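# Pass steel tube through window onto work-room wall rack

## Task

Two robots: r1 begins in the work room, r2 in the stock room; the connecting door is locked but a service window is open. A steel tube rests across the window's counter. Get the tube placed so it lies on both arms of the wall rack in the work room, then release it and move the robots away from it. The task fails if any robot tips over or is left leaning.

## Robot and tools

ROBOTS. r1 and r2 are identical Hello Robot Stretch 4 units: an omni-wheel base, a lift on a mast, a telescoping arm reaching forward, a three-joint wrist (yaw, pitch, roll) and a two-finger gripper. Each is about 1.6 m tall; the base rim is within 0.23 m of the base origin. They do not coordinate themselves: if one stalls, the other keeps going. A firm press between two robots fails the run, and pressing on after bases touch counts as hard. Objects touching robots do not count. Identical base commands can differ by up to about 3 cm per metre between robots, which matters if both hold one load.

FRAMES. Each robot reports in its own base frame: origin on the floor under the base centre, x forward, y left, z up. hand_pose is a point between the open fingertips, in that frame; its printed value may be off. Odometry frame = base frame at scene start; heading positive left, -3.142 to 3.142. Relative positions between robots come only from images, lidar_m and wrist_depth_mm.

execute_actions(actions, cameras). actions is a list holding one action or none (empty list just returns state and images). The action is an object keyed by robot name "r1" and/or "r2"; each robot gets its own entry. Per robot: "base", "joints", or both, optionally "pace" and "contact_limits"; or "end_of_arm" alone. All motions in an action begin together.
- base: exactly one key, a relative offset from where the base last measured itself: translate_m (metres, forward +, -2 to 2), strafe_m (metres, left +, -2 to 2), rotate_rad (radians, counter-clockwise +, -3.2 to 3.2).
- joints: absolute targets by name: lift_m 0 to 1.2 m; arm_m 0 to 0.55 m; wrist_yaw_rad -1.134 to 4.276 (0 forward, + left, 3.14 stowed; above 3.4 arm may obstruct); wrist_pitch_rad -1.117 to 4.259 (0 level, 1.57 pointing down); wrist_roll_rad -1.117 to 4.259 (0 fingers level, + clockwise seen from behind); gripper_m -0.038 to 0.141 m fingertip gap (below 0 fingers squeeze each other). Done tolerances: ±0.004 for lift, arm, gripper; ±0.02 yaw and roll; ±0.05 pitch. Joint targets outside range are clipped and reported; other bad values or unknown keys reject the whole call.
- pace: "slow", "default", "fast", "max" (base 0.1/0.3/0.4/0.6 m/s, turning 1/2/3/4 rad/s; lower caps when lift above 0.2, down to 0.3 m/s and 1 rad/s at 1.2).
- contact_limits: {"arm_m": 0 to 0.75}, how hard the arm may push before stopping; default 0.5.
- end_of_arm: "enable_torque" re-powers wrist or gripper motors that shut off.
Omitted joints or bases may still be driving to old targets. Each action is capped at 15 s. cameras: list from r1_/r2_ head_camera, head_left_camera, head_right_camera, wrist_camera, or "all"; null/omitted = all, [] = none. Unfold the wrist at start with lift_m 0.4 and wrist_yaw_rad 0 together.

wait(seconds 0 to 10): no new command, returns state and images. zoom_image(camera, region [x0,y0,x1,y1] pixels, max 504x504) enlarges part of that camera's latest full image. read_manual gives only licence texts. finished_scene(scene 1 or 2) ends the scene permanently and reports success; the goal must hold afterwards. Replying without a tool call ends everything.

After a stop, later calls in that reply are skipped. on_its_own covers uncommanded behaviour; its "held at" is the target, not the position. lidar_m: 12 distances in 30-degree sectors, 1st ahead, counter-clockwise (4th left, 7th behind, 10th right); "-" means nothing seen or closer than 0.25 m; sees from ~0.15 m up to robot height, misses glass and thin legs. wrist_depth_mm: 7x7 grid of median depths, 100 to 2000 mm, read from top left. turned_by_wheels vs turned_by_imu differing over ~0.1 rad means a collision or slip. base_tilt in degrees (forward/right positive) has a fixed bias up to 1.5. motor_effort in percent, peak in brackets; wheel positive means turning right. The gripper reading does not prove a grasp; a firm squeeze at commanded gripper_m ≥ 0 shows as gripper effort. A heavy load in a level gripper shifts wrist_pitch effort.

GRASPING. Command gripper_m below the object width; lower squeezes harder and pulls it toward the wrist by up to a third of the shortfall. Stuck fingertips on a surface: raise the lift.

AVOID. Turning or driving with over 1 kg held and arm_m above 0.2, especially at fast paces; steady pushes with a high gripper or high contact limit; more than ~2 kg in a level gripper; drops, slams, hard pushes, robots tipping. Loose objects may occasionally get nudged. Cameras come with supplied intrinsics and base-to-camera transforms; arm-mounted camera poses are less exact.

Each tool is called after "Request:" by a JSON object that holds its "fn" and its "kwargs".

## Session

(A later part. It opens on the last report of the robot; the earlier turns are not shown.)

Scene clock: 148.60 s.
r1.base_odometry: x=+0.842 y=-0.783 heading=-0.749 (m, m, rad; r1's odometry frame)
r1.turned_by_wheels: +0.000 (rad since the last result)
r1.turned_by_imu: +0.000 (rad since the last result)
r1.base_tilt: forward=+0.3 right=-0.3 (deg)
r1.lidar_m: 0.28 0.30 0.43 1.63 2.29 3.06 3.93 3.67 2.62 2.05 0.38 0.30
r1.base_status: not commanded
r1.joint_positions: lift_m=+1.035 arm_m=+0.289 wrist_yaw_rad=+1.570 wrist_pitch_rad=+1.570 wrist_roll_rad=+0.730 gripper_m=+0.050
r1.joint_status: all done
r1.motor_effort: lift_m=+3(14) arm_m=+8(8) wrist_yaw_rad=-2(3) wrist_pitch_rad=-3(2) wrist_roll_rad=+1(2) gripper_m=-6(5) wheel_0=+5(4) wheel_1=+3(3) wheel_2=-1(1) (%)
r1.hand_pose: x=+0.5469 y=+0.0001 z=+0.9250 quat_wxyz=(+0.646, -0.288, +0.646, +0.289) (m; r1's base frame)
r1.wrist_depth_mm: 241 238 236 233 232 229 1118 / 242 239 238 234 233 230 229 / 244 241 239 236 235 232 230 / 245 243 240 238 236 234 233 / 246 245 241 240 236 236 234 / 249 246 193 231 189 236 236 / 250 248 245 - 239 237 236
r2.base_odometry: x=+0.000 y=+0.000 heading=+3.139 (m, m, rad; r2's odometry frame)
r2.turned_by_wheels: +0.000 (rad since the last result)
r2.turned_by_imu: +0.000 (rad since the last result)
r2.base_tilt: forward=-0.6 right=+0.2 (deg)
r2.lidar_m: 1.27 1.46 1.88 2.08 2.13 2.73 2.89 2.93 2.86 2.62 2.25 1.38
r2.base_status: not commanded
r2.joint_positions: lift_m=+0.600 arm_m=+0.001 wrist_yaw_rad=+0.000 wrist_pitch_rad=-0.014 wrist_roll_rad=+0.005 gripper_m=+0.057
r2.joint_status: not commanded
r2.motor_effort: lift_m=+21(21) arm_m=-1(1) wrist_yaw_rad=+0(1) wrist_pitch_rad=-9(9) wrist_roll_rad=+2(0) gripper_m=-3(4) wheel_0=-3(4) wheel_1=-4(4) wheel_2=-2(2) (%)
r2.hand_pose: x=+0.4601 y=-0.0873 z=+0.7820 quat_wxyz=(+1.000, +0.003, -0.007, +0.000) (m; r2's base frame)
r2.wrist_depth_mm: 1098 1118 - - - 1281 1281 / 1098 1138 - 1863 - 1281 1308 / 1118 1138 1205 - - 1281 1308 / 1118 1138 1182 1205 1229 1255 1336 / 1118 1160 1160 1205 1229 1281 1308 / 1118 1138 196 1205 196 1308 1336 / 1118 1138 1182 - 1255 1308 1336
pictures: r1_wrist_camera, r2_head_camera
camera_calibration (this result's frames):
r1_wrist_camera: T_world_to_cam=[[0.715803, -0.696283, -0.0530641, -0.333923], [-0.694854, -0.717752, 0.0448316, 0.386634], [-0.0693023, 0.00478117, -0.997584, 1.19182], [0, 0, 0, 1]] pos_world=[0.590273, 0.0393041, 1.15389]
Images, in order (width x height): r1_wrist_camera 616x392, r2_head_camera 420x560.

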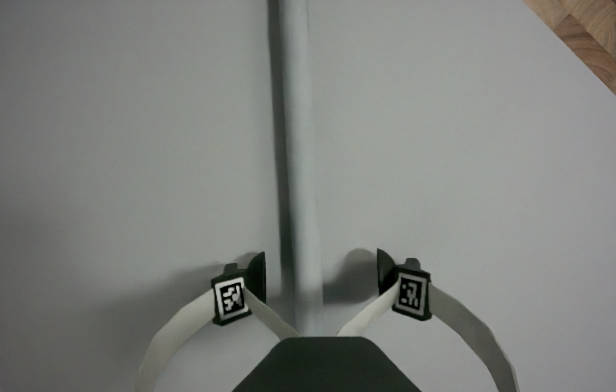

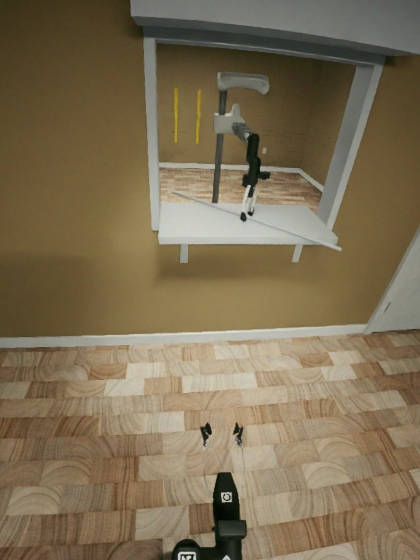

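Request:
{"fn": "execute_actions", "kwargs": {"actions": [{"r1": {"joints": {"gripper_m": 0.008, "lift_m": 1.038}, "pace": "slow"}}], "cameras": ["r1_wrist_camera", "r2_head_camera"]}}

Scene clock: 154.27 s.
r1.base_odometry: x=+0.842 y=-0.783 heading=-0.749 (m, m, rad; r1's odometry frame)
r1.turned_by_wheels: +0.000 (rad since the last result)
r1.turned_by_imu: +0.002 (rad since the last result)
r1.base_tilt: forward=+0.2 right=-0.2 (deg)
r1.lidar_m: 0.31 0.31 0.43 1.62 2.28 3.07 3.94 3.70 2.62 2.08 0.39 0.32
r1.base_status: not commanded
r1.joint_positions: lift_m=+1.038 arm_m=+0.289 wrist_yaw_rad=+1.570 wrist_pitch_rad=+1.570 wrist_roll_rad=+0.730 gripper_m=+0.008
r1.joint_status: all done
r1.motor_effort: lift_m=+16(15) arm_m=+8(8) wrist_yaw_rad=-2(3) wrist_pitch_rad=-2(3) wrist_roll_rad=+1(1) gripper_m=-10(9) wheel_0=+4(4) wheel_1=+3(3) wheel_2=+0(1) (%)
r1.hand_pose: x=+0.5469 y=+0.0002 z=+0.9280 quat_wxyz=(+0.646, -0.288, +0.645, +0.289) (m; r1's base frame)
r1.wrist_depth_mm: 239 236 233 230 229 227 1060 / 240 236 236 232 231 228 227 / 241 239 236 234 232 229 227 / 245 241 237 236 234 232 229 / 244 243 240 220 235 233 231 / 247 244 240 211 185 234 232 / 249 246 243 - 237 234 233
r2.base_odometry: x=+0.000 y=+0.000 heading=+3.139 (m, m, rad; r2's odometry frame)
r2.turned_by_wheels: +0.000 (rad since the last result)
r2.turned_by_imu: +0.002 (rad since the last result)
r2.base_tilt: forward=-0.6 right=+0.1 (deg)
r2.lidar_m: 1.28 1.46 1.87 2.07 2.11 2.73 2.85 2.94 2.83 2.60 2.21 1.37
r2.base_status: not commanded
r2.joint_positions: lift_m=+0.600 arm_m=+0.001 wrist_yaw_rad=+0.000 wrist_pitch_rad=-0.014 wrist_roll_rad=+0.005 gripper_m=+0.057
r2.joint_status: not commanded
r2.motor_effort: lift_m=+21(21) arm_m=+0(0) wrist_yaw_rad=-1(0) wrist_pitch_rad=-7(9) wrist_roll_rad=+1(1) gripper_m=-4(3) wheel_0=-4(4) wheel_1=-4(4) wheel_2=-2(2) (%)
r2.hand_pose: x=+0.4601 y=-0.0873 z=+0.7820 quat_wxyz=(+1.000, +0.003, -0.007, +0.000) (m; r2's base frame)
r2.wrist_depth_mm: 1118 1118 - - - 1281 1308 / 1098 1138 - 1863 - 1281 1308 / 1098 1138 1205 - - 1308 1308 / 1098 1138 1182 1205 1229 1281 1308 / 1118 1138 1160 1229 1255 1281 1308 / 1138 1138 196 1205 196 1281 1336 / 1118 1138 1182 - 1281 1281 1336
pictures: r1_wrist_camera, r2_head_camera
camera_calibration (this result's frames):
r1_wrist_camera: T_world_to_cam=[[0.715803, -0.696268, -0.0532529, -0.333536], [-0.694855, -0.717764, 0.0446367, 0.386739], [-0.0693021, 0.00505196, -0.997583, 1.19476], [0, 0, 0, 1]] pos_world=[0.590273, 0.0393213, 1.15685]
Images, in order (width x height): r1_wrist_camera 616x392, r2_head_camera 420x560.

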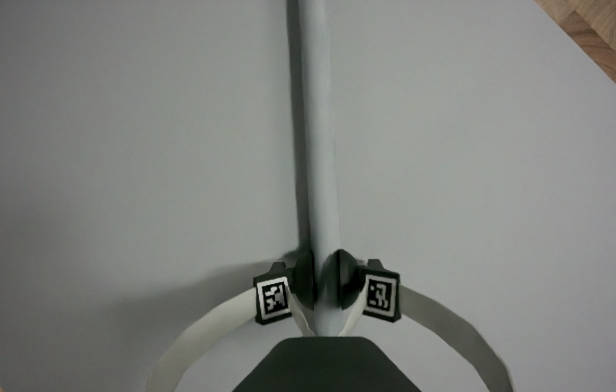

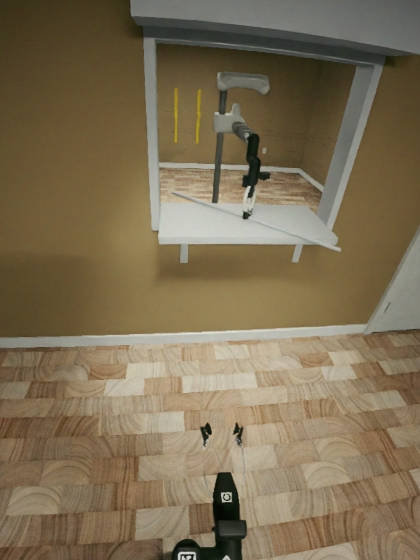

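Request:
{"fn": "execute_actions", "kwargs": {"actions": [{"r1": {"joints": {"gripper_m": -0.02, "lift_m": 1.031}, "pace": "slow"}}], "cameras": ["r1_wrist_camera", "r2_head_camera"]}}

Scene clock: 158.10 s.
r1.base_odometry: x=+0.842 y=-0.783 heading=-0.749 (m, m, rad; r1's odometry frame)
r1.turned_by_wheels: +0.000 (rad since the last result)
r1.turned_by_imu: +0.002 (rad since the last result)
r1.base_tilt: forward=+0.3 right=-0.2 (deg)
r1.lidar_m: 0.27 0.32 0.44 1.58 2.27 3.07 3.94 3.71 2.61 2.04 0.38 0.34
r1.base_status: not commanded
r1.joint_positions: lift_m=+1.032 arm_m=+0.289 wrist_yaw_rad=+1.570 wrist_pitch_rad=+1.570 wrist_roll_rad=+0.730 gripper_m=-0.019
r1.joint_status: all done
r1.motor_effort: lift_m=+13(13) arm_m=+8(8) wrist_yaw_rad=-1(1) wrist_pitch_rad=-2(2) wrist_roll_rad=-1(1) gripper_m=-20(24) wheel_0=+4(4) wheel_1=+3(3) wheel_2=-1(1) (%)
r1.hand_pose: x=+0.5469 y=+0.0002 z=+0.9212 quat_wxyz=(+0.646, -0.288, +0.646, +0.289) (m; r1's base frame)
r1.wrist_depth_mm: 232 229 227 225 223 220 220 / 234 230 229 225 224 221 220 / 235 232 229 227 226 222 221 / 236 234 231 229 226 225 222 / 238 236 233 216 228 226 224 / 240 237 181 213 181 226 225 / 241 238 236 - 230 229 228
r2.base_odometry: x=+0.000 y=+0.000 heading=+3.139 (m, m, rad; r2's odometry frame)
r2.turned_by_wheels: +0.000 (rad since the last result)
r2.turned_by_imu: +0.001 (rad since the last result)
r2.base_tilt: forward=-0.5 right=+0.2 (deg)
r2.lidar_m: 1.26 1.44 1.87 2.07 2.12 2.73 2.88 2.92 2.84 2.62 2.21 1.37
r2.base_status: not commanded
r2.joint_positions: lift_m=+0.600 arm_m=+0.001 wrist_yaw_rad=+0.000 wrist_pitch_rad=-0.014 wrist_roll_rad=+0.005 gripper_m=+0.057
r2.joint_status: not commanded
r2.motor_effort: lift_m=+21(21) arm_m=+0(0) wrist_yaw_rad=-1(0) wrist_pitch_rad=-10(9) wrist_roll_rad=+0(2) gripper_m=-1(3) wheel_0=-3(4) wheel_1=-4(4) wheel_2=-2(2) (%)
r2.hand_pose: x=+0.4601 y=-0.0873 z=+0.7820 quat_wxyz=(+1.000, +0.003, -0.007, +0.000) (m; r2's base frame)
r2.wrist_depth_mm: 1098 1138 - - - 1281 1281 / 1098 1118 - 1863 - 1281 1308 / 1098 1138 1205 - - 1281 1308 / 1118 1160 1182 1205 1229 1255 1308 / 1118 1138 1182 1229 1255 1308 1308 / 1118 1138 196 1205 196 1281 1336 / 1118 1138 1182 - 1255 1308 1336
pictures: r1_wrist_camera, r2_head_camera
camera_calibration (this result's frames):
r1_wrist_camera: T_world_to_cam=[[0.715804, -0.696279, -0.0531103, -0.334067], [-0.694854, -0.717755, 0.0447839, 0.386862], [-0.0693023, 0.00484751, -0.997584, 1.18803], [0, 0, 0, 1]] pos_world=[0.590273, 0.0393092, 1.1501]
Images, in order (width x height): r1_wrist_camera 616x392, r2_head_camera 420x560.

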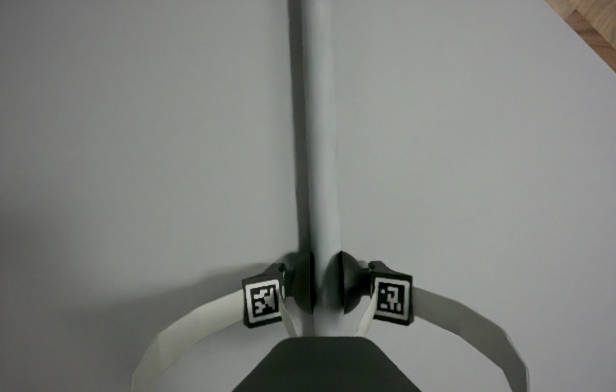

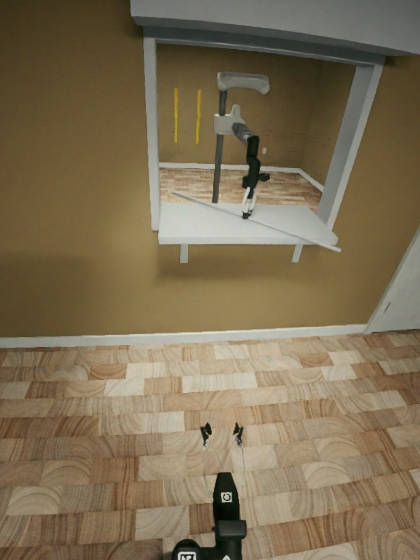

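Request:
{"fn": "execute_actions", "kwargs": {"actions": [{"r1": {"joints": {"gripper_m": -0.036, "lift_m": 1.027}, "pace": "slow"}}], "cameras": ["r1_wrist_camera"]}}

Request:
{"fn": "execute_actions", "kwargs": {"actions": [{"r1": {"joints": {"lift_m": 1.08}, "pace": "slow"}}], "cameras": ["r1_wrist_camera", "r2_head_camera", "r2_wrist_camera", "r1_head_camera"]}}

Scene clock: 162.47 s.
r1.base_odometry: x=+0.842 y=-0.783 heading=-0.749 (m, m, rad; r1's odometry frame)
r1.turned_by_wheels: +0.000 (rad since the last result)
r1.turned_by_imu: +0.002 (rad since the last result)
r1.base_tilt: forward=+0.3 right=-0.2 (deg)
r1.lidar_m: 0.28 0.32 0.46 1.58 2.26 3.06 3.93 3.67 2.64 2.05 0.38 0.33
r1.base_status: not commanded
r1.joint_positions: lift_m=+1.028 arm_m=+0.289 wrist_yaw_rad=+1.570 wrist_pitch_rad=+1.570 wrist_roll_rad=+0.730 gripper_m=-0.035
r1.joint_status: all done
r1.motor_effort: lift_m=+13(15) arm_m=+8(8) wrist_yaw_rad=-1(3) wrist_pitch_rad=-2(4) wrist_roll_rad=+0(1) gripper_m=-25(24) wheel_0=+5(4) wheel_1=+3(3) wheel_2=-1(1) (%)
r1.hand_pose: x=+0.5469 y=+0.0001 z=+0.9173 quat_wxyz=(+0.646, -0.288, +0.646, +0.289) (m; r1's base frame)
r1.wrist_depth_mm: 227 226 224 220 217 216 216 / 229 227 225 221 221 218 217 / 230 229 226 223 222 219 217 / 234 231 228 224 223 221 220 / 235 233 229 226 224 222 220 / 236 234 178 211 181 224 223 / 237 235 233 - 227 225 223
r2.base_odometry: x=+0.000 y=+0.000 heading=+3.139 (m, m, rad; r2's odometry frame)
r2.turned_by_wheels: +0.000 (rad since the last result)
r2.turned_by_imu: +0.001 (rad since the last result)
r2.base_tilt: forward=-0.6 right=+0.1 (deg)
r2.lidar_m: 1.27 1.45 1.85 2.08 2.13 2.74 2.87 2.94 2.84 2.61 2.23 1.36
r2.base_status: not commanded
r2.joint_positions: lift_m=+0.600 arm_m=+0.001 wrist_yaw_rad=+0.000 wrist_pitch_rad=-0.014 wrist_roll_rad=+0.005 gripper_m=+0.057
r2.joint_status: not commanded
r2.motor_effort: lift_m=+21(21) arm_m=-1(0) wrist_yaw_rad=+0(1) wrist_pitch_rad=-10(8) wrist_roll_rad=+1(0) gripper_m=-3(5) wheel_0=-3(4) wheel_1=-4(4) wheel_2=-2(2) (%)
r2.hand_pose: x=+0.4601 y=-0.0873 z=+0.7820 quat_wxyz=(+1.000, +0.003, -0.007, +0.000) (m; r2's base frame)
r2.wrist_depth_mm: 1078 1098 - - - 1281 1308 / 1098 1118 - 1863 - 1281 1281 / 1098 1138 1205 - - 1281 1308 / 1118 1138 1160 1205 1229 1308 1308 / 1118 1160 1182 1229 1229 1281 1336 / 1118 1138 196 1205 196 1308 1336 / 1118 1138 1182 - 1255 1308 1336
pictures: r1_wrist_camera
camera_calibration (this result's frames):
r1_wrist_camera: T_world_to_cam=[[0.715804, -0.696283, -0.0530639, -0.334335], [-0.694854, -0.717752, 0.0448318, 0.386983], [-0.0693023, 0.00478091, -0.997584, 1.18405], [0, 0, 0, 1]] pos_world=[0.590273, 0.0393052, 1.1461]
Images, in order (width x height): r1_wrist_camera 616x392.

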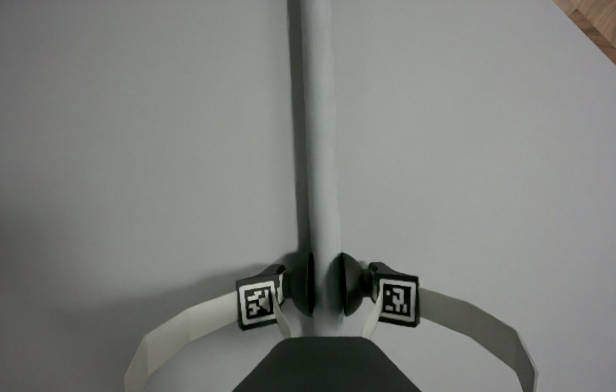

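Scene clock: 163.77 s.
r1.base_odometry: x=+0.842 y=-0.783 heading=-0.749 (m, m, rad; r1's odometry frame)
r1.turned_by_wheels: +0.000 (rad since the last result)
r1.turned_by_imu: +0.001 (rad since the last result)
r1.base_tilt: forward=+0.2 right=-0.2 (deg)
r1.lidar_m: 0.29 0.33 0.41 1.59 2.25 3.07 3.93 3.66 2.62 2.05 0.39 0.32
r1.base_status: not commanded
r1.joint_positions: lift_m=+1.079 arm_m=+0.289 wrist_yaw_rad=+1.570 wrist_pitch_rad=+1.570 wrist_roll_rad=+0.730 gripper_m=-0.035
r1.joint_status: all done
r1.motor_effort: lift_m=+26(25) arm_m=+7(8) wrist_yaw_rad=-1(2) wrist_pitch_rad=-1(1) wrist_roll_rad=-1(1) gripper_m=-28(27) wheel_0=+4(5) wheel_1=+3(3) wheel_2=+0(1) (%)
r1.hand_pose: x=+0.5469 y=+0.0002 z=+0.9692 quat_wxyz=(+0.646, -0.288, +0.645, +0.289) (m; r1's base frame)
r1.wrist_depth_mm: 277 276 271 270 266 264 1118 / 281 278 276 270 268 263 1118 / 283 279 277 272 270 265 265 / 285 281 279 274 273 270 267 / 286 283 279 274 273 271 267 / 289 285 179 211 181 272 271 / 1255 287 286 - 277 276 272
r2.base_odometry: x=+0.000 y=+0.000 heading=+3.139 (m, m, rad; r2's odometry frame)
r2.turned_by_wheels: +0.000 (rad since the last result)
r2.turned_by_imu: +0.000 (rad since the last result)
r2.base_tilt: forward=-0.6 right=+0.1 (deg)
r2.lidar_m: 1.27 1.45 1.88 2.08 2.14 2.75 2.88 2.93 2.85 2.62 2.22 1.36
r2.base_status: not commanded
r2.joint_positions: lift_m=+0.600 arm_m=+0.001 wrist_yaw_rad=+0.000 wrist_pitch_rad=-0.014 wrist_roll_rad=+0.005 gripper_m=+0.057
r2.joint_status: not commanded
r2.motor_effort: lift_m=+21(21) arm_m=-1(0) wrist_yaw_rad=+0(0) wrist_pitch_rad=-7(9) wrist_roll_rad=+1(2) gripper_m=-4(3) wheel_0=-3(4) wheel_1=-4(4) wheel_2=-2(2) (%)
r2.hand_pose: x=+0.4601 y=-0.0873 z=+0.7820 quat_wxyz=(+1.000, +0.003, -0.007, +0.000) (m; r2's base frame)
r2.wrist_depth_mm: 1098 1118 - - - 1281 1308 / 1098 1118 - 1921 - 1281 1308 / 1098 1118 1205 - - 1308 1336 / 1118 1138 1182 1205 1229 1281 1336 / 1138 1138 1182 1229 1255 1281 1336 / 1118 1138 196 1229 196 1308 1336 / 1098 1160 1182 - 1281 1308 1336
pictures: r1_head_camera, r1_wrist_camera, r2_head_camera, r2_wrist_camera
camera_calibration (this result's frames):
r1_wrist_camera: T_world_to_cam=[[0.715803, -0.696265, -0.053292, -0.331292], [-0.694854, -0.717766, 0.0445963, 0.384951], [-0.0693021, 0.00510797, -0.997583, 1.23587], [0, 0, 0, 1]] pos_world=[0.590273, 0.0393247, 1.19806]
r2_wrist_camera: T_world_to_cam=[[-0.0320202, -0.99944, 0.00969074, -0.0910442], [-0.0295553, -0.00874466, -0.999525, 0.838524], [0.99905, -0.0322914, -0.0292588, -0.210175], [0, 0, 0, 1]] pos_world=[0.231843, -0.0904475, 0.832858]
Images, in order (width x height): r1_head_camera 420x560, r1_wrist_camera 616x392, r2_head_camera 420x560, r2_wrist_camera 616x392.

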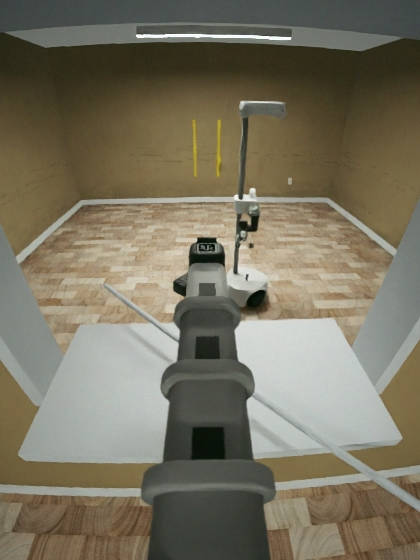

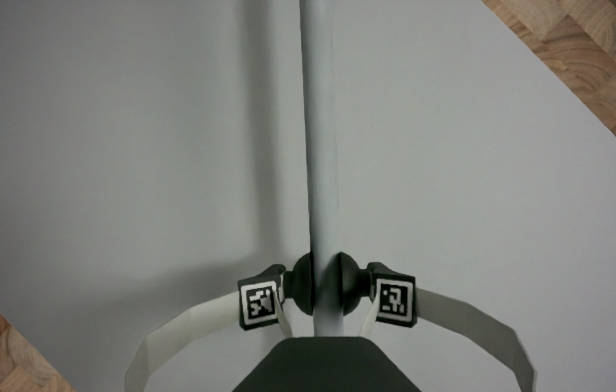

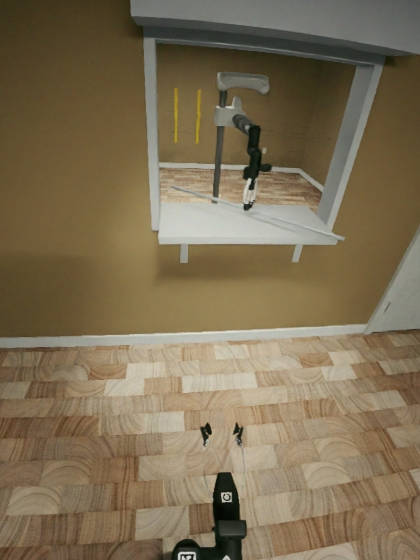

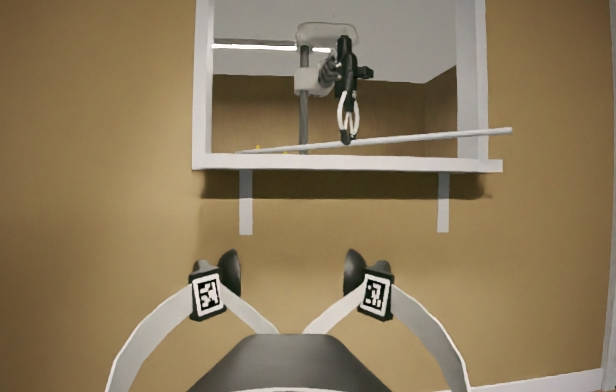

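Request:
{"fn": "execute_actions", "kwargs": {"actions": [{"r1": {"base": {"translate_m": -0.7}, "joints": {"arm_m": 0.1, "wrist_roll_rad": 1.0}, "pace": "default"}}], "cameras": ["r1_wrist_camera", "r2_head_camera", "r1_head_camera", "r1_head_right_camera"]}}

Scene clock: 203.13 s.
r1.base_odometry: x=+0.330 y=-0.306 heading=-0.749 (m, m, rad; r1's odometry frame)
r1.turned_by_wheels: +0.000 (rad since the last result)
r1.turned_by_imu: +0.005 (rad since the last result)
r1.base_tilt: forward=+0.3 right=-0.2 (deg)
r1.lidar_m: 0.25 0.60 1.57 2.18 2.25 3.07 3.17 3.23 2.62 2.52 1.73 0.25
r1.base_status: done
r1.joint_positions: lift_m=+1.080 arm_m=+0.102 wrist_yaw_rad=+1.570 wrist_pitch_rad=+1.570 wrist_roll_rad=+1.000 gripper_m=-0.035
r1.joint_status: all done
r1.motor_effort: lift_m=+25(26) arm_m=-8(7) wrist_yaw_rad=+0(5) wrist_pitch_rad=-1(1) wrist_roll_rad=-1(7) gripper_m=-28(27) wheel_0=-5(12) wheel_1=-1(8) wheel_2=+2(12) (%)
r1.hand_pose: x=+0.3599 y=+0.0002 z=+0.9693 quat_wxyz=(+0.679, -0.198, +0.678, +0.199) (m; r1's base frame)
r1.wrist_depth_mm: 1205 1182 1160 147 1160 1118 1098 / 1182 1160 1182 1160 1138 1160 1160 / 1182 1182 1182 1182 1182 1138 1118 / 1229 1205 1182 1182 1182 1138 1160 / 1229 1205 1042 211 1160 1160 1138 / 1229 1229 178 216 179 1160 1160 / 1255 1229 1025 - 1205 1205 1182
r2.base_odometry: x=+0.000 y=+0.000 heading=+3.139 (m, m, rad; r2's odometry frame)
r2.turned_by_wheels: +0.000 (rad since the last result)
r2.turned_by_imu: +0.003 (rad since the last result)
r2.base_tilt: forward=-0.6 right=+0.2 (deg)
r2.lidar_m: 1.29 1.44 1.87 2.08 2.12 2.74 2.88 2.94 2.85 2.61 2.22 1.40
r2.base_status: not commanded
r2.joint_positions: lift_m=+0.600 arm_m=+0.001 wrist_yaw_rad=+0.000 wrist_pitch_rad=-0.014 wrist_roll_rad=+0.005 gripper_m=+0.057
r2.joint_status: not commanded
r2.motor_effort: lift_m=+21(21) arm_m=+0(0) wrist_yaw_rad=+0(1) wrist_pitch_rad=-9(8) wrist_roll_rad=+1(0) gripper_m=-3(4) wheel_0=-3(3) wheel_1=-4(4) wheel_2=-2(2) (%)
r2.hand_pose: x=+0.4601 y=-0.0873 z=+0.7820 quat_wxyz=(+1.000, +0.003, -0.007, +0.000) (m; r2's base frame)
r2.wrist_depth_mm: 1098 1118 - - - 1281 1308 / 1098 1118 - - - 1281 1281 / 1098 1138 1205 - - 1308 1308 / 1098 1138 1160 1182 1255 1281 1336 / 1098 1160 1160 1205 1255 1281 1336 / 1118 1138 196 1205 196 1281 1336 / 1118 1118 1182 - 1255 1308 1336
pictures: r1_head_camera, r1_head_right_camera, r1_wrist_camera, r2_head_camera
camera_calibration (this result's frames):
r1_wrist_camera: T_world_to_cam=[[0.504057, -0.862019, -0.0533799, -0.121082], [-0.861168, -0.506338, 0.0448636, 0.314475], [-0.0657015, 0.0233552, -0.997566, 1.22166], [0, 0, 0, 1]] pos_world=[0.412113, 0.0263237, 1.19812]
Images, in order (width x height): r1_head_camera 420x560, r1_head_right_camera 420x672, r1_wrist_camera 616x392, r2_head_camera 420x560.

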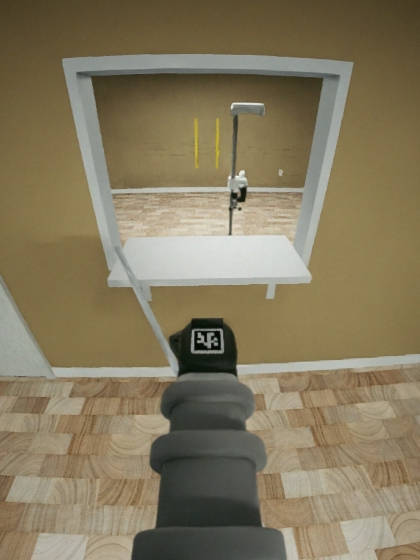

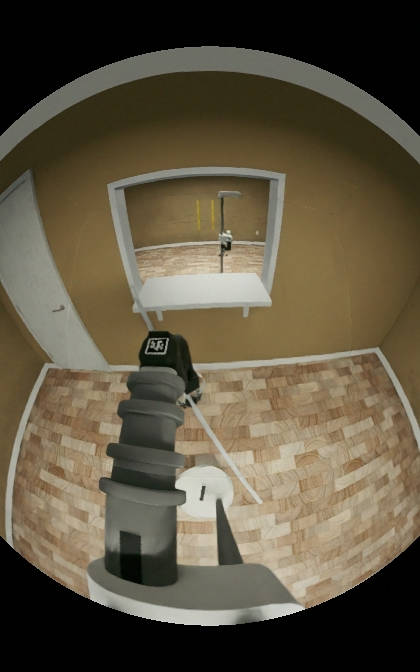

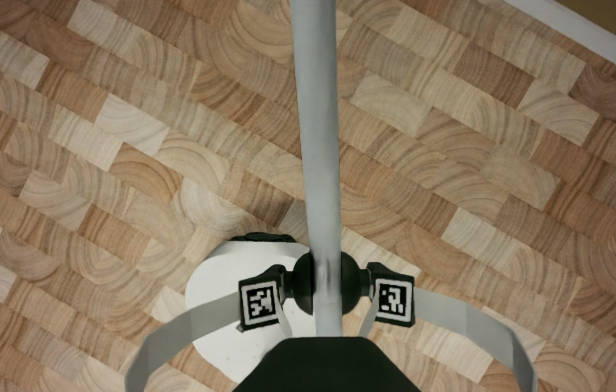

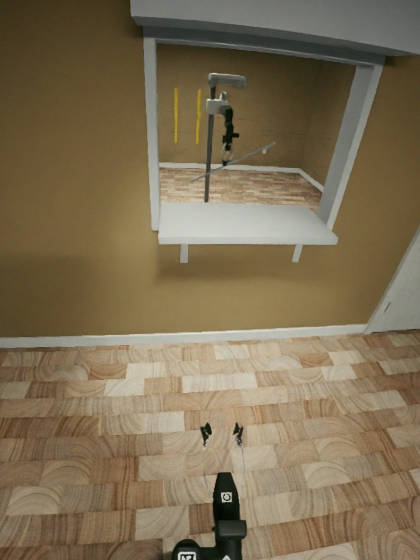

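Request:
{"fn": "execute_actions", "kwargs": {"actions": [{"r1": {"base": {"translate_m": -0.3}, "joints": {"arm_m": 0.32}, "pace": "default"}}], "cameras": ["r1_wrist_camera", "r2_head_camera", "r1_head_right_camera"]}}

Request:
{"fn": "execute_actions", "kwargs": {"actions": [{"r1": {"base": {"translate_m": -0.5}, "joints": {"wrist_pitch_rad": 0.0, "wrist_roll_rad": 1.57}, "pace": "default"}}], "cameras": ["r1_wrist_camera", "r2_head_camera", "r1_head_right_camera", "r1_head_left_camera", "r1_head_camera"]}}

Scene clock: 239.57 s.
r1.base_odometry: x=+0.110 y=-0.102 heading=-0.750 (m, m, rad; r1's odometry frame)
r1.turned_by_wheels: -0.001 (rad since the last result)
r1.turned_by_imu: +0.002 (rad since the last result)
r1.base_tilt: forward=+0.2 right=-0.3 (deg)
r1.lidar_m: 0.41 1.36 2.00 2.17 2.25 2.97 2.84 2.92 2.65 2.48 0.31 0.27
r1.base_status: done
r1.joint_positions: lift_m=+1.080 arm_m=+0.318 wrist_yaw_rad=+1.570 wrist_pitch_rad=+1.570 wrist_roll_rad=+1.000 gripper_m=-0.035
r1.joint_status: all done
r1.motor_effort: lift_m=+25(25) arm_m=+9(11) wrist_yaw_rad=-2(1) wrist_pitch_rad=+0(2) wrist_roll_rad=+0(2) gripper_m=-27(28) wheel_0=-7(10) wheel_1=-4(11) wheel_2=+1(13) (%)
r1.hand_pose: x=+0.5767 y=+0.0002 z=+0.9693 quat_wxyz=(+0.679, -0.198, +0.678, +0.199) (m; r1's base frame)
r1.wrist_depth_mm: 1182 1182 1182 148 1160 1118 1118 / 1205 1182 1182 1160 1182 1138 1098 / 1229 1205 1160 1160 1182 1118 1138 / 1205 1205 1205 1160 1160 1160 1138 / 1255 1205 1205 211 1160 1182 1160 / 1255 1229 179 216 180 1138 1160 / 1229 1008 991 - 1205 1182 1182
r2.base_odometry: x=+0.000 y=+0.000 heading=+3.139 (m, m, rad; r2's odometry frame)
r2.turned_by_wheels: +0.000 (rad since the last result)
r2.turned_by_imu: +0.002 (rad since the last result)
r2.base_tilt: forward=-0.6 right=+0.1 (deg)
r2.lidar_m: 1.27 1.45 1.86 2.08 2.11 2.74 2.86 2.93 2.86 2.61 2.22 1.38
r2.base_status: not commanded
r2.joint_positions: lift_m=+0.600 arm_m=+0.001 wrist_yaw_rad=+0.000 wrist_pitch_rad=-0.014 wrist_roll_rad=+0.005 gripper_m=+0.057
r2.joint_status: not commanded
r2.motor_effort: lift_m=+21(21) arm_m=+0(1) wrist_yaw_rad=+0(0) wrist_pitch_rad=-9(10) wrist_roll_rad=+0(1) gripper_m=-3(4) wheel_0=-4(4) wheel_1=-4(4) wheel_2=-2(2) (%)
r2.hand_pose: x=+0.4601 y=-0.0873 z=+0.7820 quat_wxyz=(+1.000, +0.003, -0.007, +0.000) (m; r2's base frame)
r2.wrist_depth_mm: 1098 1118 - - - 1281 1308 / 1098 1138 - - - 1281 1281 / 1098 1138 1205 - - 1308 1336 / 1098 1138 1160 1205 1255 1281 1336 / 1118 1138 1182 1205 1255 1308 1308 / 1118 1138 196 1205 196 1308 1336 / 1138 1160 1182 - 1255 1281 1336
pictures: r1_head_right_camera, r1_wrist_camera, r2_head_camera
camera_calibration (this result's frames):
r1_wrist_camera: T_world_to_cam=[[0.504057, -0.862018, -0.0534058, -0.230372], [-0.861168, -0.506338, 0.0448484, 0.50127], [-0.0657015, 0.0233852, -0.997565, 1.23591], [0, 0, 0, 1]] pos_world=[0.628999, 0.0263254, 1.19812]
Images, in order (width x height): r1_head_right_camera 420x672, r1_wrist_camera 616x392, r2_head_camera 420x560.

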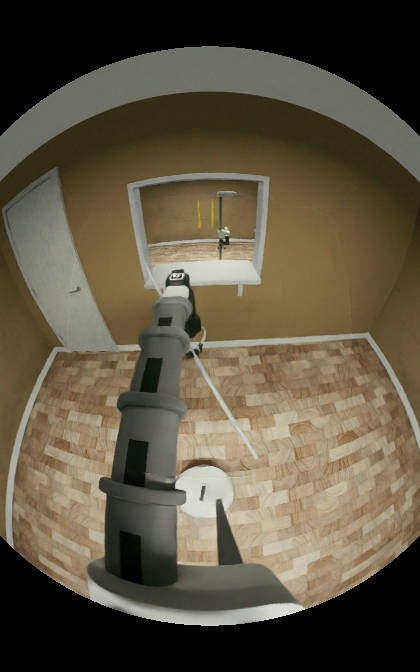

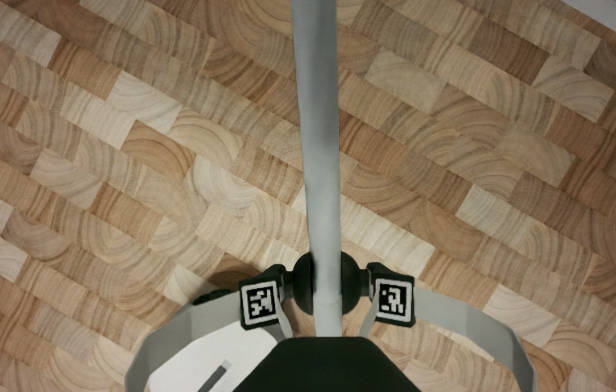

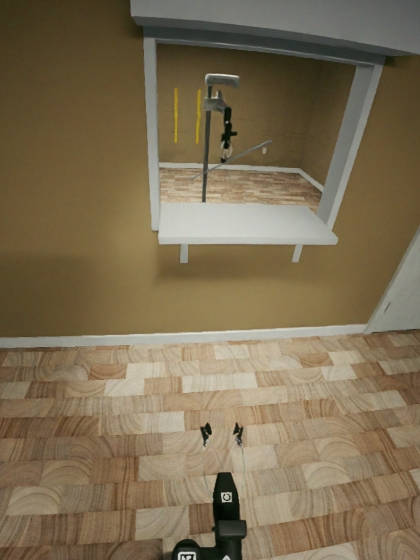

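Scene clock: 242.70 s.
r1.base_odometry: x=-0.255 y=+0.239 heading=-0.751 (m, m, rad; r1's odometry frame)
r1.turned_by_wheels: -0.001 (rad since the last result)
r1.turned_by_imu: +0.001 (rad since the last result)
r1.base_tilt: forward=+0.3 right=-0.2 (deg)
r1.lidar_m: 0.60 0.64 0.75 2.15 2.21 2.43 2.29 2.40 2.66 2.53 2.60 0.61
r1.base_status: done
r1.joint_positions: lift_m=+1.080 arm_m=+0.319 wrist_yaw_rad=+1.570 wrist_pitch_rad=+0.008 wrist_roll_rad=+1.570 gripper_m=-0.035
r1.joint_status: all done
r1.on_its_own: wrist_pitch_rad is at rest, and its effort (-26) is outside its rest range (-23 to +23)
r1.motor_effort: lift_m=+23(25) arm_m=+8(9) wrist_yaw_rad=-2(14) wrist_pitch_rad=-26(45) wrist_roll_rad=+0(11) gripper_m=-26(30) wheel_0=-7(10) wheel_1=-4(8) wheel_2=+1(12) (%)
r1.hand_pose: x=+0.5771 y=+0.2884 z=+1.2555 quat_wxyz=(+0.502, +0.498, +0.502, +0.498) (m; r1's base frame)
r1.wrist_depth_mm: 1618 - - - - - 1808 / 1618 - - - - - 1808 / 1618 - - - - - 1808 / 1576 - - - - - 1863 / 1576 - - - - - 1863 / 1576 - - - 179 - 1921 / 1537 - - - - - 1863
r2.base_odometry: x=+0.000 y=+0.000 heading=+3.139 (m, m, rad; r2's odometry frame)
r2.turned_by_wheels: +0.000 (rad since the last result)
r2.turned_by_imu: +0.001 (rad since the last result)
r2.base_tilt: forward=-0.6 right=+0.2 (deg)
r2.lidar_m: 1.27 1.47 1.87 2.08 2.14 2.73 2.89 2.95 2.83 2.63 2.21 1.38
r2.base_status: not commanded
r2.joint_positions: lift_m=+0.600 arm_m=+0.001 wrist_yaw_rad=+0.000 wrist_pitch_rad=-0.014 wrist_roll_rad=+0.005 gripper_m=+0.057
r2.joint_status: not commanded
r2.motor_effort: lift_m=+21(21) arm_m=+0(0) wrist_yaw_rad=+0(1) wrist_pitch_rad=-9(10) wrist_roll_rad=+0(0) gripper_m=-6(6) wheel_0=-4(4) wheel_1=-4(4) wheel_2=-2(2) (%)
r2.hand_pose: x=+0.4601 y=-0.0873 z=+0.7820 quat_wxyz=(+1.000, +0.003, -0.007, +0.000) (m; r2's base frame)
r2.wrist_depth_mm: 1098 1118 - - - 1281 1308 / 1098 1118 - - - 1281 1308 / 1098 1138 1205 - - 1281 1308 / 1098 1160 1160 1205 1255 1308 1308 / 1118 1138 1160 1205 1255 1281 1336 / 1118 1138 196 1229 196 1281 1336 / 1118 1138 1182 - 1255 1281 1366
pictures: r1_head_camera, r1_head_left_camera, r1_head_right_camera, r1_wrist_camera, r2_head_camera
camera_calibration (this result's frames):
r1_wrist_camera: T_world_to_cam=[[-0.0403337, 0.0441532, -0.99821, 1.27217], [-0.998283, -0.0442613, 0.0383788, 0.588632], [-0.0424876, 0.998044, 0.0458626, -0.0898024], [0, 0, 0, 1]] pos_world=[0.635117, 0.05951, 1.25142]
Images, in order (width x height): r1_head_camera 420x560, r1_head_left_camera 420x672, r1_head_right_camera 420x672, r1_wrist_camera 616x392, r2_head_camera 420x560.

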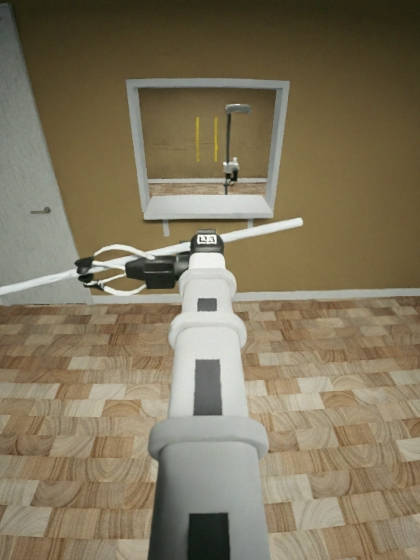

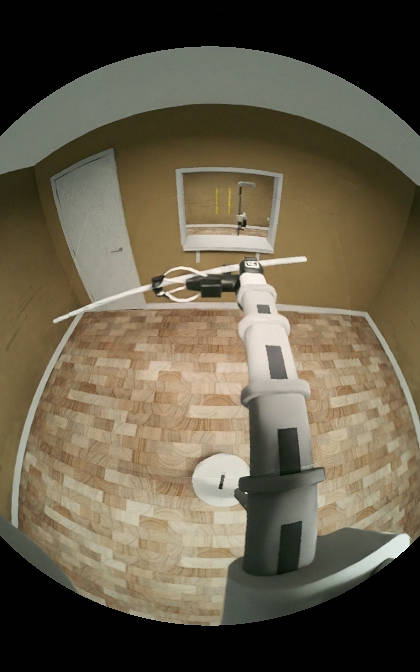

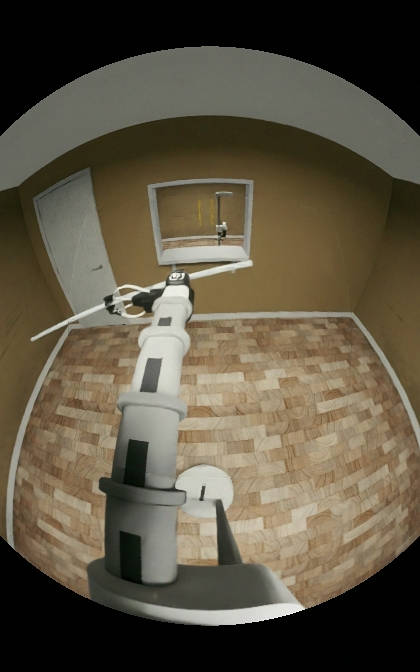

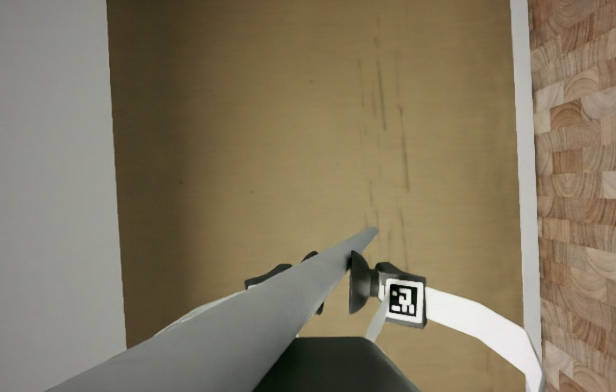

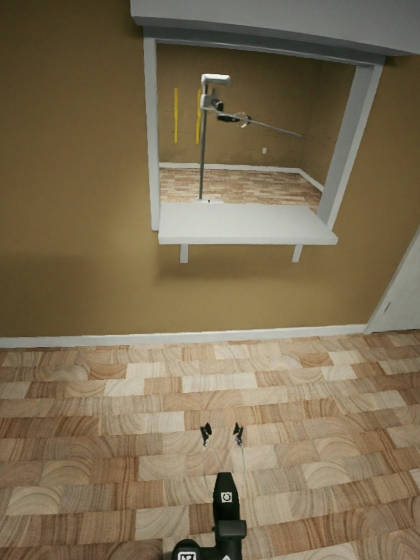

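Request:
{"fn": "zoom_image", "kwargs": {"camera": "r1_head_camera", "region": [0, 180, 320, 340]}}

Request:
{"fn": "zoom_image", "kwargs": {"camera": "r2_head_camera", "region": [160, 60, 320, 180]}}

Region (0, 180, 320, 340) of r1_head_camera's 420x560 image, scaled by 1.575, with more detail than that image has.

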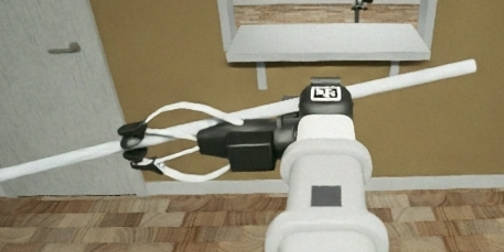

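Region (160, 60, 320, 180) of r2_head_camera's 420x560 image, scaled by 3.150, with more detail than that image has; it fills the top 378 rows of this view, and the rest is white.

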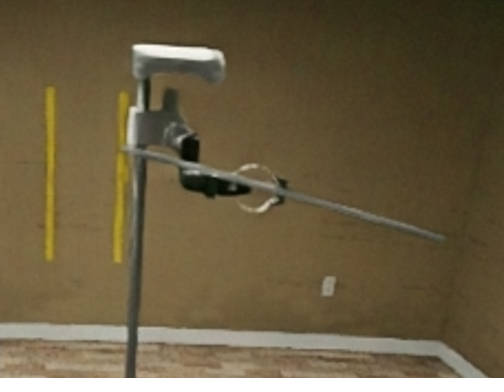

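Request:
{"fn": "execute_actions", "kwargs": {"actions": [{"r1": {"joints": {"wrist_yaw_rad": 0.0}}}], "cameras": ["r1_wrist_camera", "r2_head_camera", "r1_head_right_camera", "r1_head_left_camera", "r1_head_camera"]}}

Scene clock: 272.17 s.
r1.base_odometry: x=-0.255 y=+0.239 heading=-0.751 (m, m, rad; r1's odometry frame)
r1.turned_by_wheels: +0.000 (rad since the last result)
r1.turned_by_imu: +0.002 (rad since the last result)
r1.base_tilt: forward=+0.2 right=-0.2 (deg)
r1.lidar_m: 1.01 2.00 2.28 2.14 2.23 2.41 2.29 2.37 2.70 2.53 2.61 0.28
r1.base_status: not commanded
r1.joint_positions: lift_m=+1.080 arm_m=+0.319 wrist_yaw_rad=+0.000 wrist_pitch_rad=+0.008 wrist_roll_rad=+1.570 gripper_m=-0.035
r1.joint_status: all done
r1.on_its_own: wrist_pitch_rad is at rest, and its effort (-25) is outside its rest range (-23 to +23)
r1.motor_effort: lift_m=+23(23) arm_m=+9(9) wrist_yaw_rad=-1(17) wrist_pitch_rad=-25(25) wrist_roll_rad=+0(2) gripper_m=-26(25) wheel_0=-6(7) wheel_1=-3(4) wheel_2=+1(0) (%)
r1.hand_pose: x=+0.7779 y=-0.0874 z=+1.2555 quat_wxyz=(+0.707, +0.707, +0.003, -0.003) (m; r1's base frame)
r1.wrist_depth_mm: 1430 1430 1397 1430 1397 1397 1397 / 1430 1397 1397 1464 1397 1397 1397 / 1430 1397 - - 1464 1397 1397 / 1464 1464 - - 1537 1464 1430 / 1464 1464 1756 - 1366 1397 1397 / 1430 1464 1430 1397 180 1430 1397 / 1430 - - - 1397 1430 1430
r2.base_odometry: x=+0.000 y=+0.000 heading=+3.139 (m, m, rad; r2's odometry frame)
r2.turned_by_wheels: +0.000 (rad since the last result)
r2.turned_by_imu: +0.001 (rad since the last result)
r2.base_tilt: forward=-0.5 right=+0.2 (deg)
r2.lidar_m: 1.26 1.46 1.89 2.08 2.14 2.73 2.87 2.93 2.87 2.61 2.21 1.38
r2.base_status: not commanded
r2.joint_positions: lift_m=+0.600 arm_m=+0.001 wrist_yaw_rad=+0.000 wrist_pitch_rad=-0.014 wrist_roll_rad=+0.005 gripper_m=+0.057
r2.joint_status: not commanded
r2.motor_effort: lift_m=+21(21) arm_m=+0(0) wrist_yaw_rad=-1(1) wrist_pitch_rad=-10(10) wrist_roll_rad=+0(1) gripper_m=-6(6) wheel_0=-3(4) wheel_1=-4(4) wheel_2=-2(2) (%)
r2.hand_pose: x=+0.4601 y=-0.0873 z=+0.7820 quat_wxyz=(+1.000, +0.003, -0.007, +0.000) (m; r2's base frame)
r2.wrist_depth_mm: 1098 1138 - - - 1255 1308 / 1098 1138 - - - 1308 1308 / 1098 1160 1205 - - 1281 1281 / 1118 1138 1182 1205 1229 1281 1308 / 1118 1138 1182 1229 1255 1281 1308 / 1118 1138 196 1205 196 1281 1308 / 1138 1138 1182 - 1255 1308 1336
pictures: r1_head_camera, r1_head_left_camera, r1_head_right_camera, r1_wrist_camera, r2_head_camera
camera_calibration (this result's frames):
r1_wrist_camera: T_world_to_cam=[[0.0441631, 0.0402596, -0.998213, 1.23081], [-0.0450512, 0.998251, 0.038268, 0.122223], [0.998008, 0.0432807, 0.0458996, -0.599109], [0, 0, 0, 1]] pos_world=[0.549065, -0.145631, 1.25143]
Images, in order (width x height): r1_head_camera 420x560, r1_head_left_camera 420x672, r1_head_right_camera 420x672, r1_wrist_camera 616x392, r2_head_camera 420x560.

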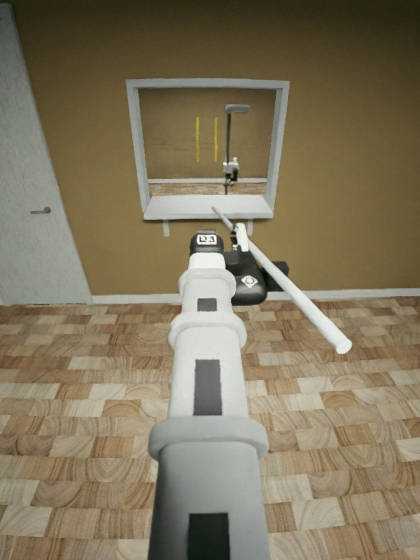

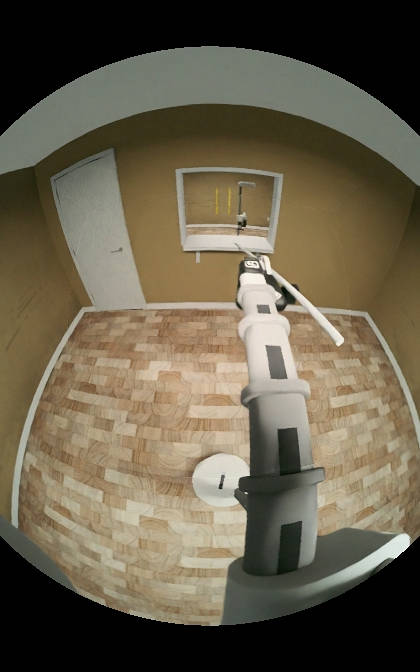

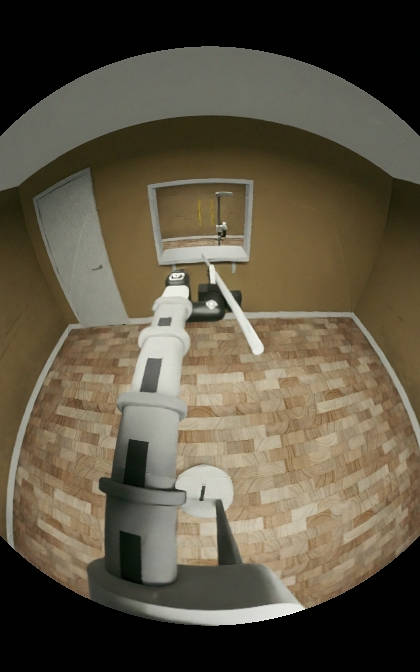

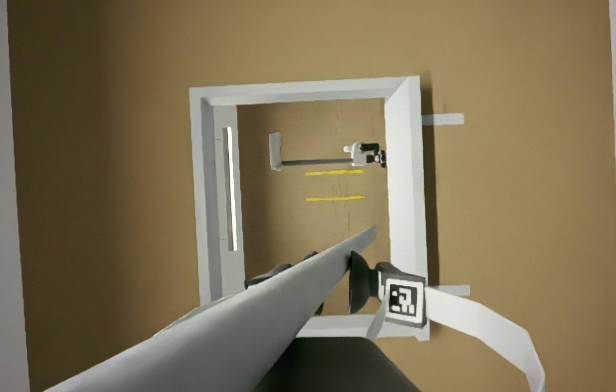

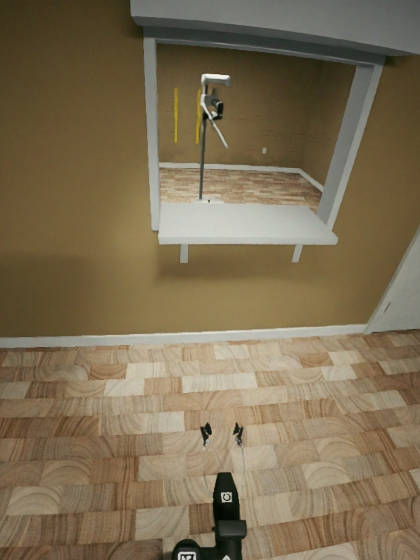

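Request:
{"fn": "zoom_image", "kwargs": {"camera": "r1_head_camera", "region": [180, 190, 340, 330]}}

Request:
{"fn": "zoom_image", "kwargs": {"camera": "r1_head_right_camera", "region": [150, 240, 290, 360]}}

Region (180, 190, 340, 330) of r1_head_camera's 420x560 image, scaled by 3.150, with more detail than that image has; it fills the top 441 rows of this view, and the rest is white.

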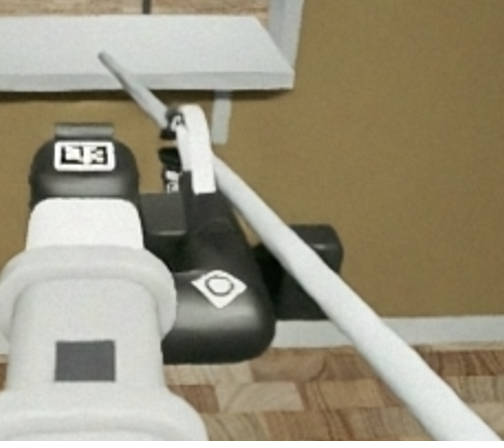

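Region (150, 240, 290, 360) of r1_head_right_camera's 420x672 image, scaled by 3.600, with more detail than that image has; it fills the top 432 rows of this view, and the rest is white.

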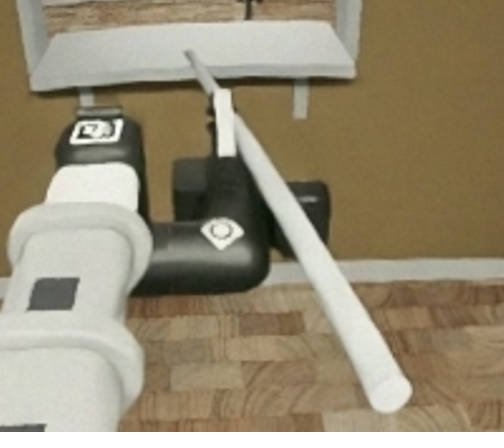

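Request:
{"fn": "execute_actions", "kwargs": {"actions": [{"r1": {"base": {"rotate_rad": 3.14}, "joints": {"wrist_yaw_rad": 1.57, "arm_m": 0.0, "lift_m": 0.35}, "pace": "default"}}], "cameras": ["r1_wrist_camera", "r1_head_right_camera", "r1_head_left_camera", "r1_head_camera"]}}

Scene clock: 312.67 s.
r1.base_odometry: x=-0.255 y=+0.239 heading=+2.388 (m, m, rad; r1's odometry frame)
r1.turned_by_wheels: +3.139 (rad since the last result)
r1.turned_by_imu: +3.129 (rad since the last result)
r1.base_tilt: forward=+0.2 right=-0.2 (deg)
r1.lidar_m: 2.00 2.38 0.42 0.79 2.63 2.05 1.94 2.03 2.28 2.18 2.27 0.33
r1.base_status: done
r1.joint_positions: lift_m=+0.350 arm_m=+0.002 wrist_yaw_rad=+1.570 wrist_pitch_rad=+0.009 wrist_roll_rad=+1.570 gripper_m=-0.035
r1.joint_status: all done
r1.on_its_own: wrist_pitch_rad is at rest, and its effort (-26) is outside its rest range (-23 to +23)
r1.motor_effort: lift_m=+17(20) arm_m=-9(12) wrist_yaw_rad=+0(21) wrist_pitch_rad=-26(25) wrist_roll_rad=-1(0) gripper_m=-27(26) wheel_0=-8(14) wheel_1=-4(7) wheel_2=-4(9) (%)
r1.hand_pose: x=+0.2601 y=+0.2884 z=+0.5260 quat_wxyz=(+0.502, +0.498, +0.502, +0.498) (m; r1's base frame)
r1.wrist_depth_mm: - - - - - 1098 741 / - - - - - 1118 750 / - - - - - 1138 768 / - - - - - 1160 768 / - - - - 1921 1182 778 / - - - - 179 946 788 / - - - - - 1205 759
r2.base_odometry: x=+0.000 y=+0.000 heading=+3.139 (m, m, rad; r2's odometry frame)
r2.turned_by_wheels: +0.000 (rad since the last result)
r2.turned_by_imu: +0.002 (rad since the last result)
r2.base_tilt: forward=-0.5 right=+0.2 (deg)
r2.lidar_m: 1.28 1.45 1.87 2.08 2.12 2.76 2.88 2.93 2.86 2.63 2.25 1.37
r2.base_status: not commanded
r2.joint_positions: lift_m=+0.600 arm_m=+0.001 wrist_yaw_rad=+0.000 wrist_pitch_rad=-0.014 wrist_roll_rad=+0.005 gripper_m=+0.057
r2.joint_status: not commanded
r2.motor_effort: lift_m=+21(21) arm_m=-1(0) wrist_yaw_rad=+0(0) wrist_pitch_rad=-10(9) wrist_roll_rad=+1(1) gripper_m=-3(7) wheel_0=-4(4) wheel_1=-4(4) wheel_2=-2(2) (%)
r2.hand_pose: x=+0.4601 y=-0.0873 z=+0.7820 quat_wxyz=(+1.000, +0.003, -0.007, +0.000) (m; r2's base frame)
r2.wrist_depth_mm: 1098 1098 - - - 1281 1308 / 1098 1138 - - - 1281 1308 / 1098 1138 1205 - - 1255 1308 / 1118 1138 1160 1205 1229 1281 1336 / 1138 1138 1182 1205 1255 1281 1308 / 1118 1138 196 1205 196 1308 1336 / 1118 1138 1160 - 1281 1281 1336
pictures: r1_head_camera, r1_head_left_camera, r1_head_right_camera, r1_wrist_camera
camera_calibration (this result's frames):
r1_wrist_camera: T_world_to_cam=[[-0.0403234, 0.0440684, -0.998214, 0.531189], [-0.998277, -0.0443974, 0.0383659, 0.300227], [-0.0426274, 0.998042, 0.0457827, -0.0697457], [0, 0, 0, 1]] pos_world=[0.318156, 0.0595298, 0.521916]
Images, in order (width x height): r1_head_camera 420x560, r1_head_left_camera 420x672, r1_head_right_camera 420x672, r1_wrist_camera 616x392.

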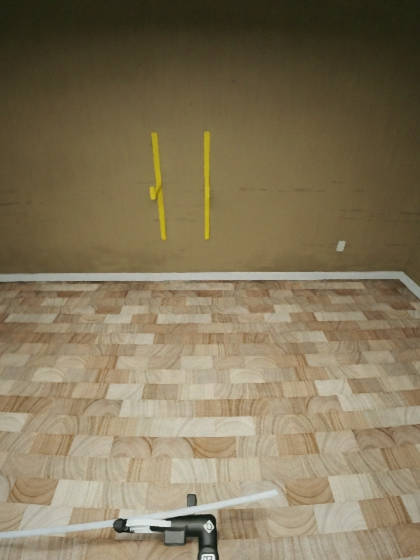

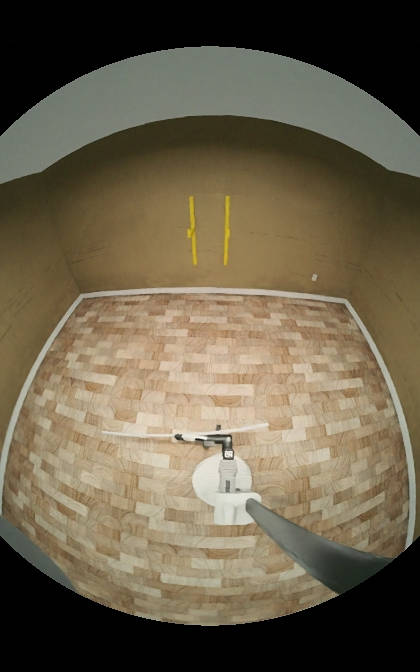

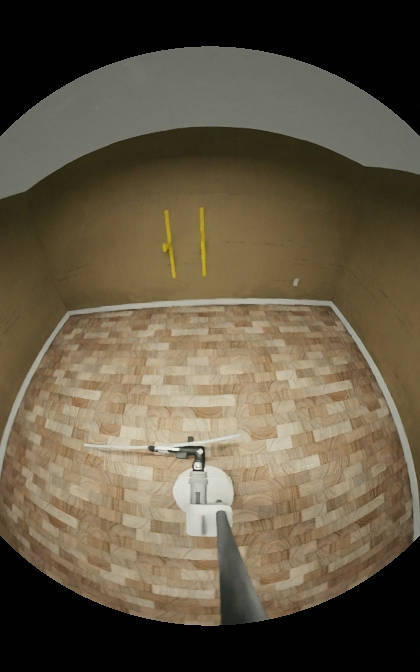

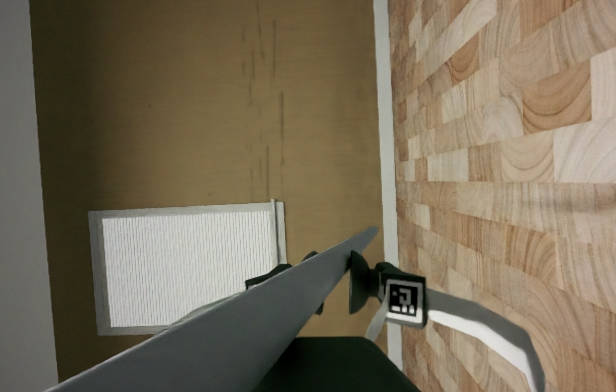

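Request:
{"fn": "zoom_image", "kwargs": {"camera": "r1_head_camera", "region": [120, 120, 250, 290]}}

Region (120, 120, 250, 290) of r1_head_camera's 420x560 image, scaled by 2.965, with more detail than that image has; it fills the left 385 columns of this view, and the rest is white.

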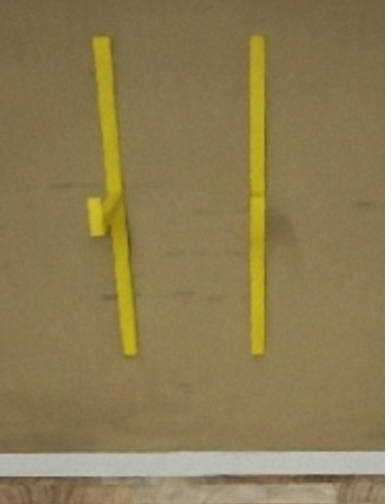

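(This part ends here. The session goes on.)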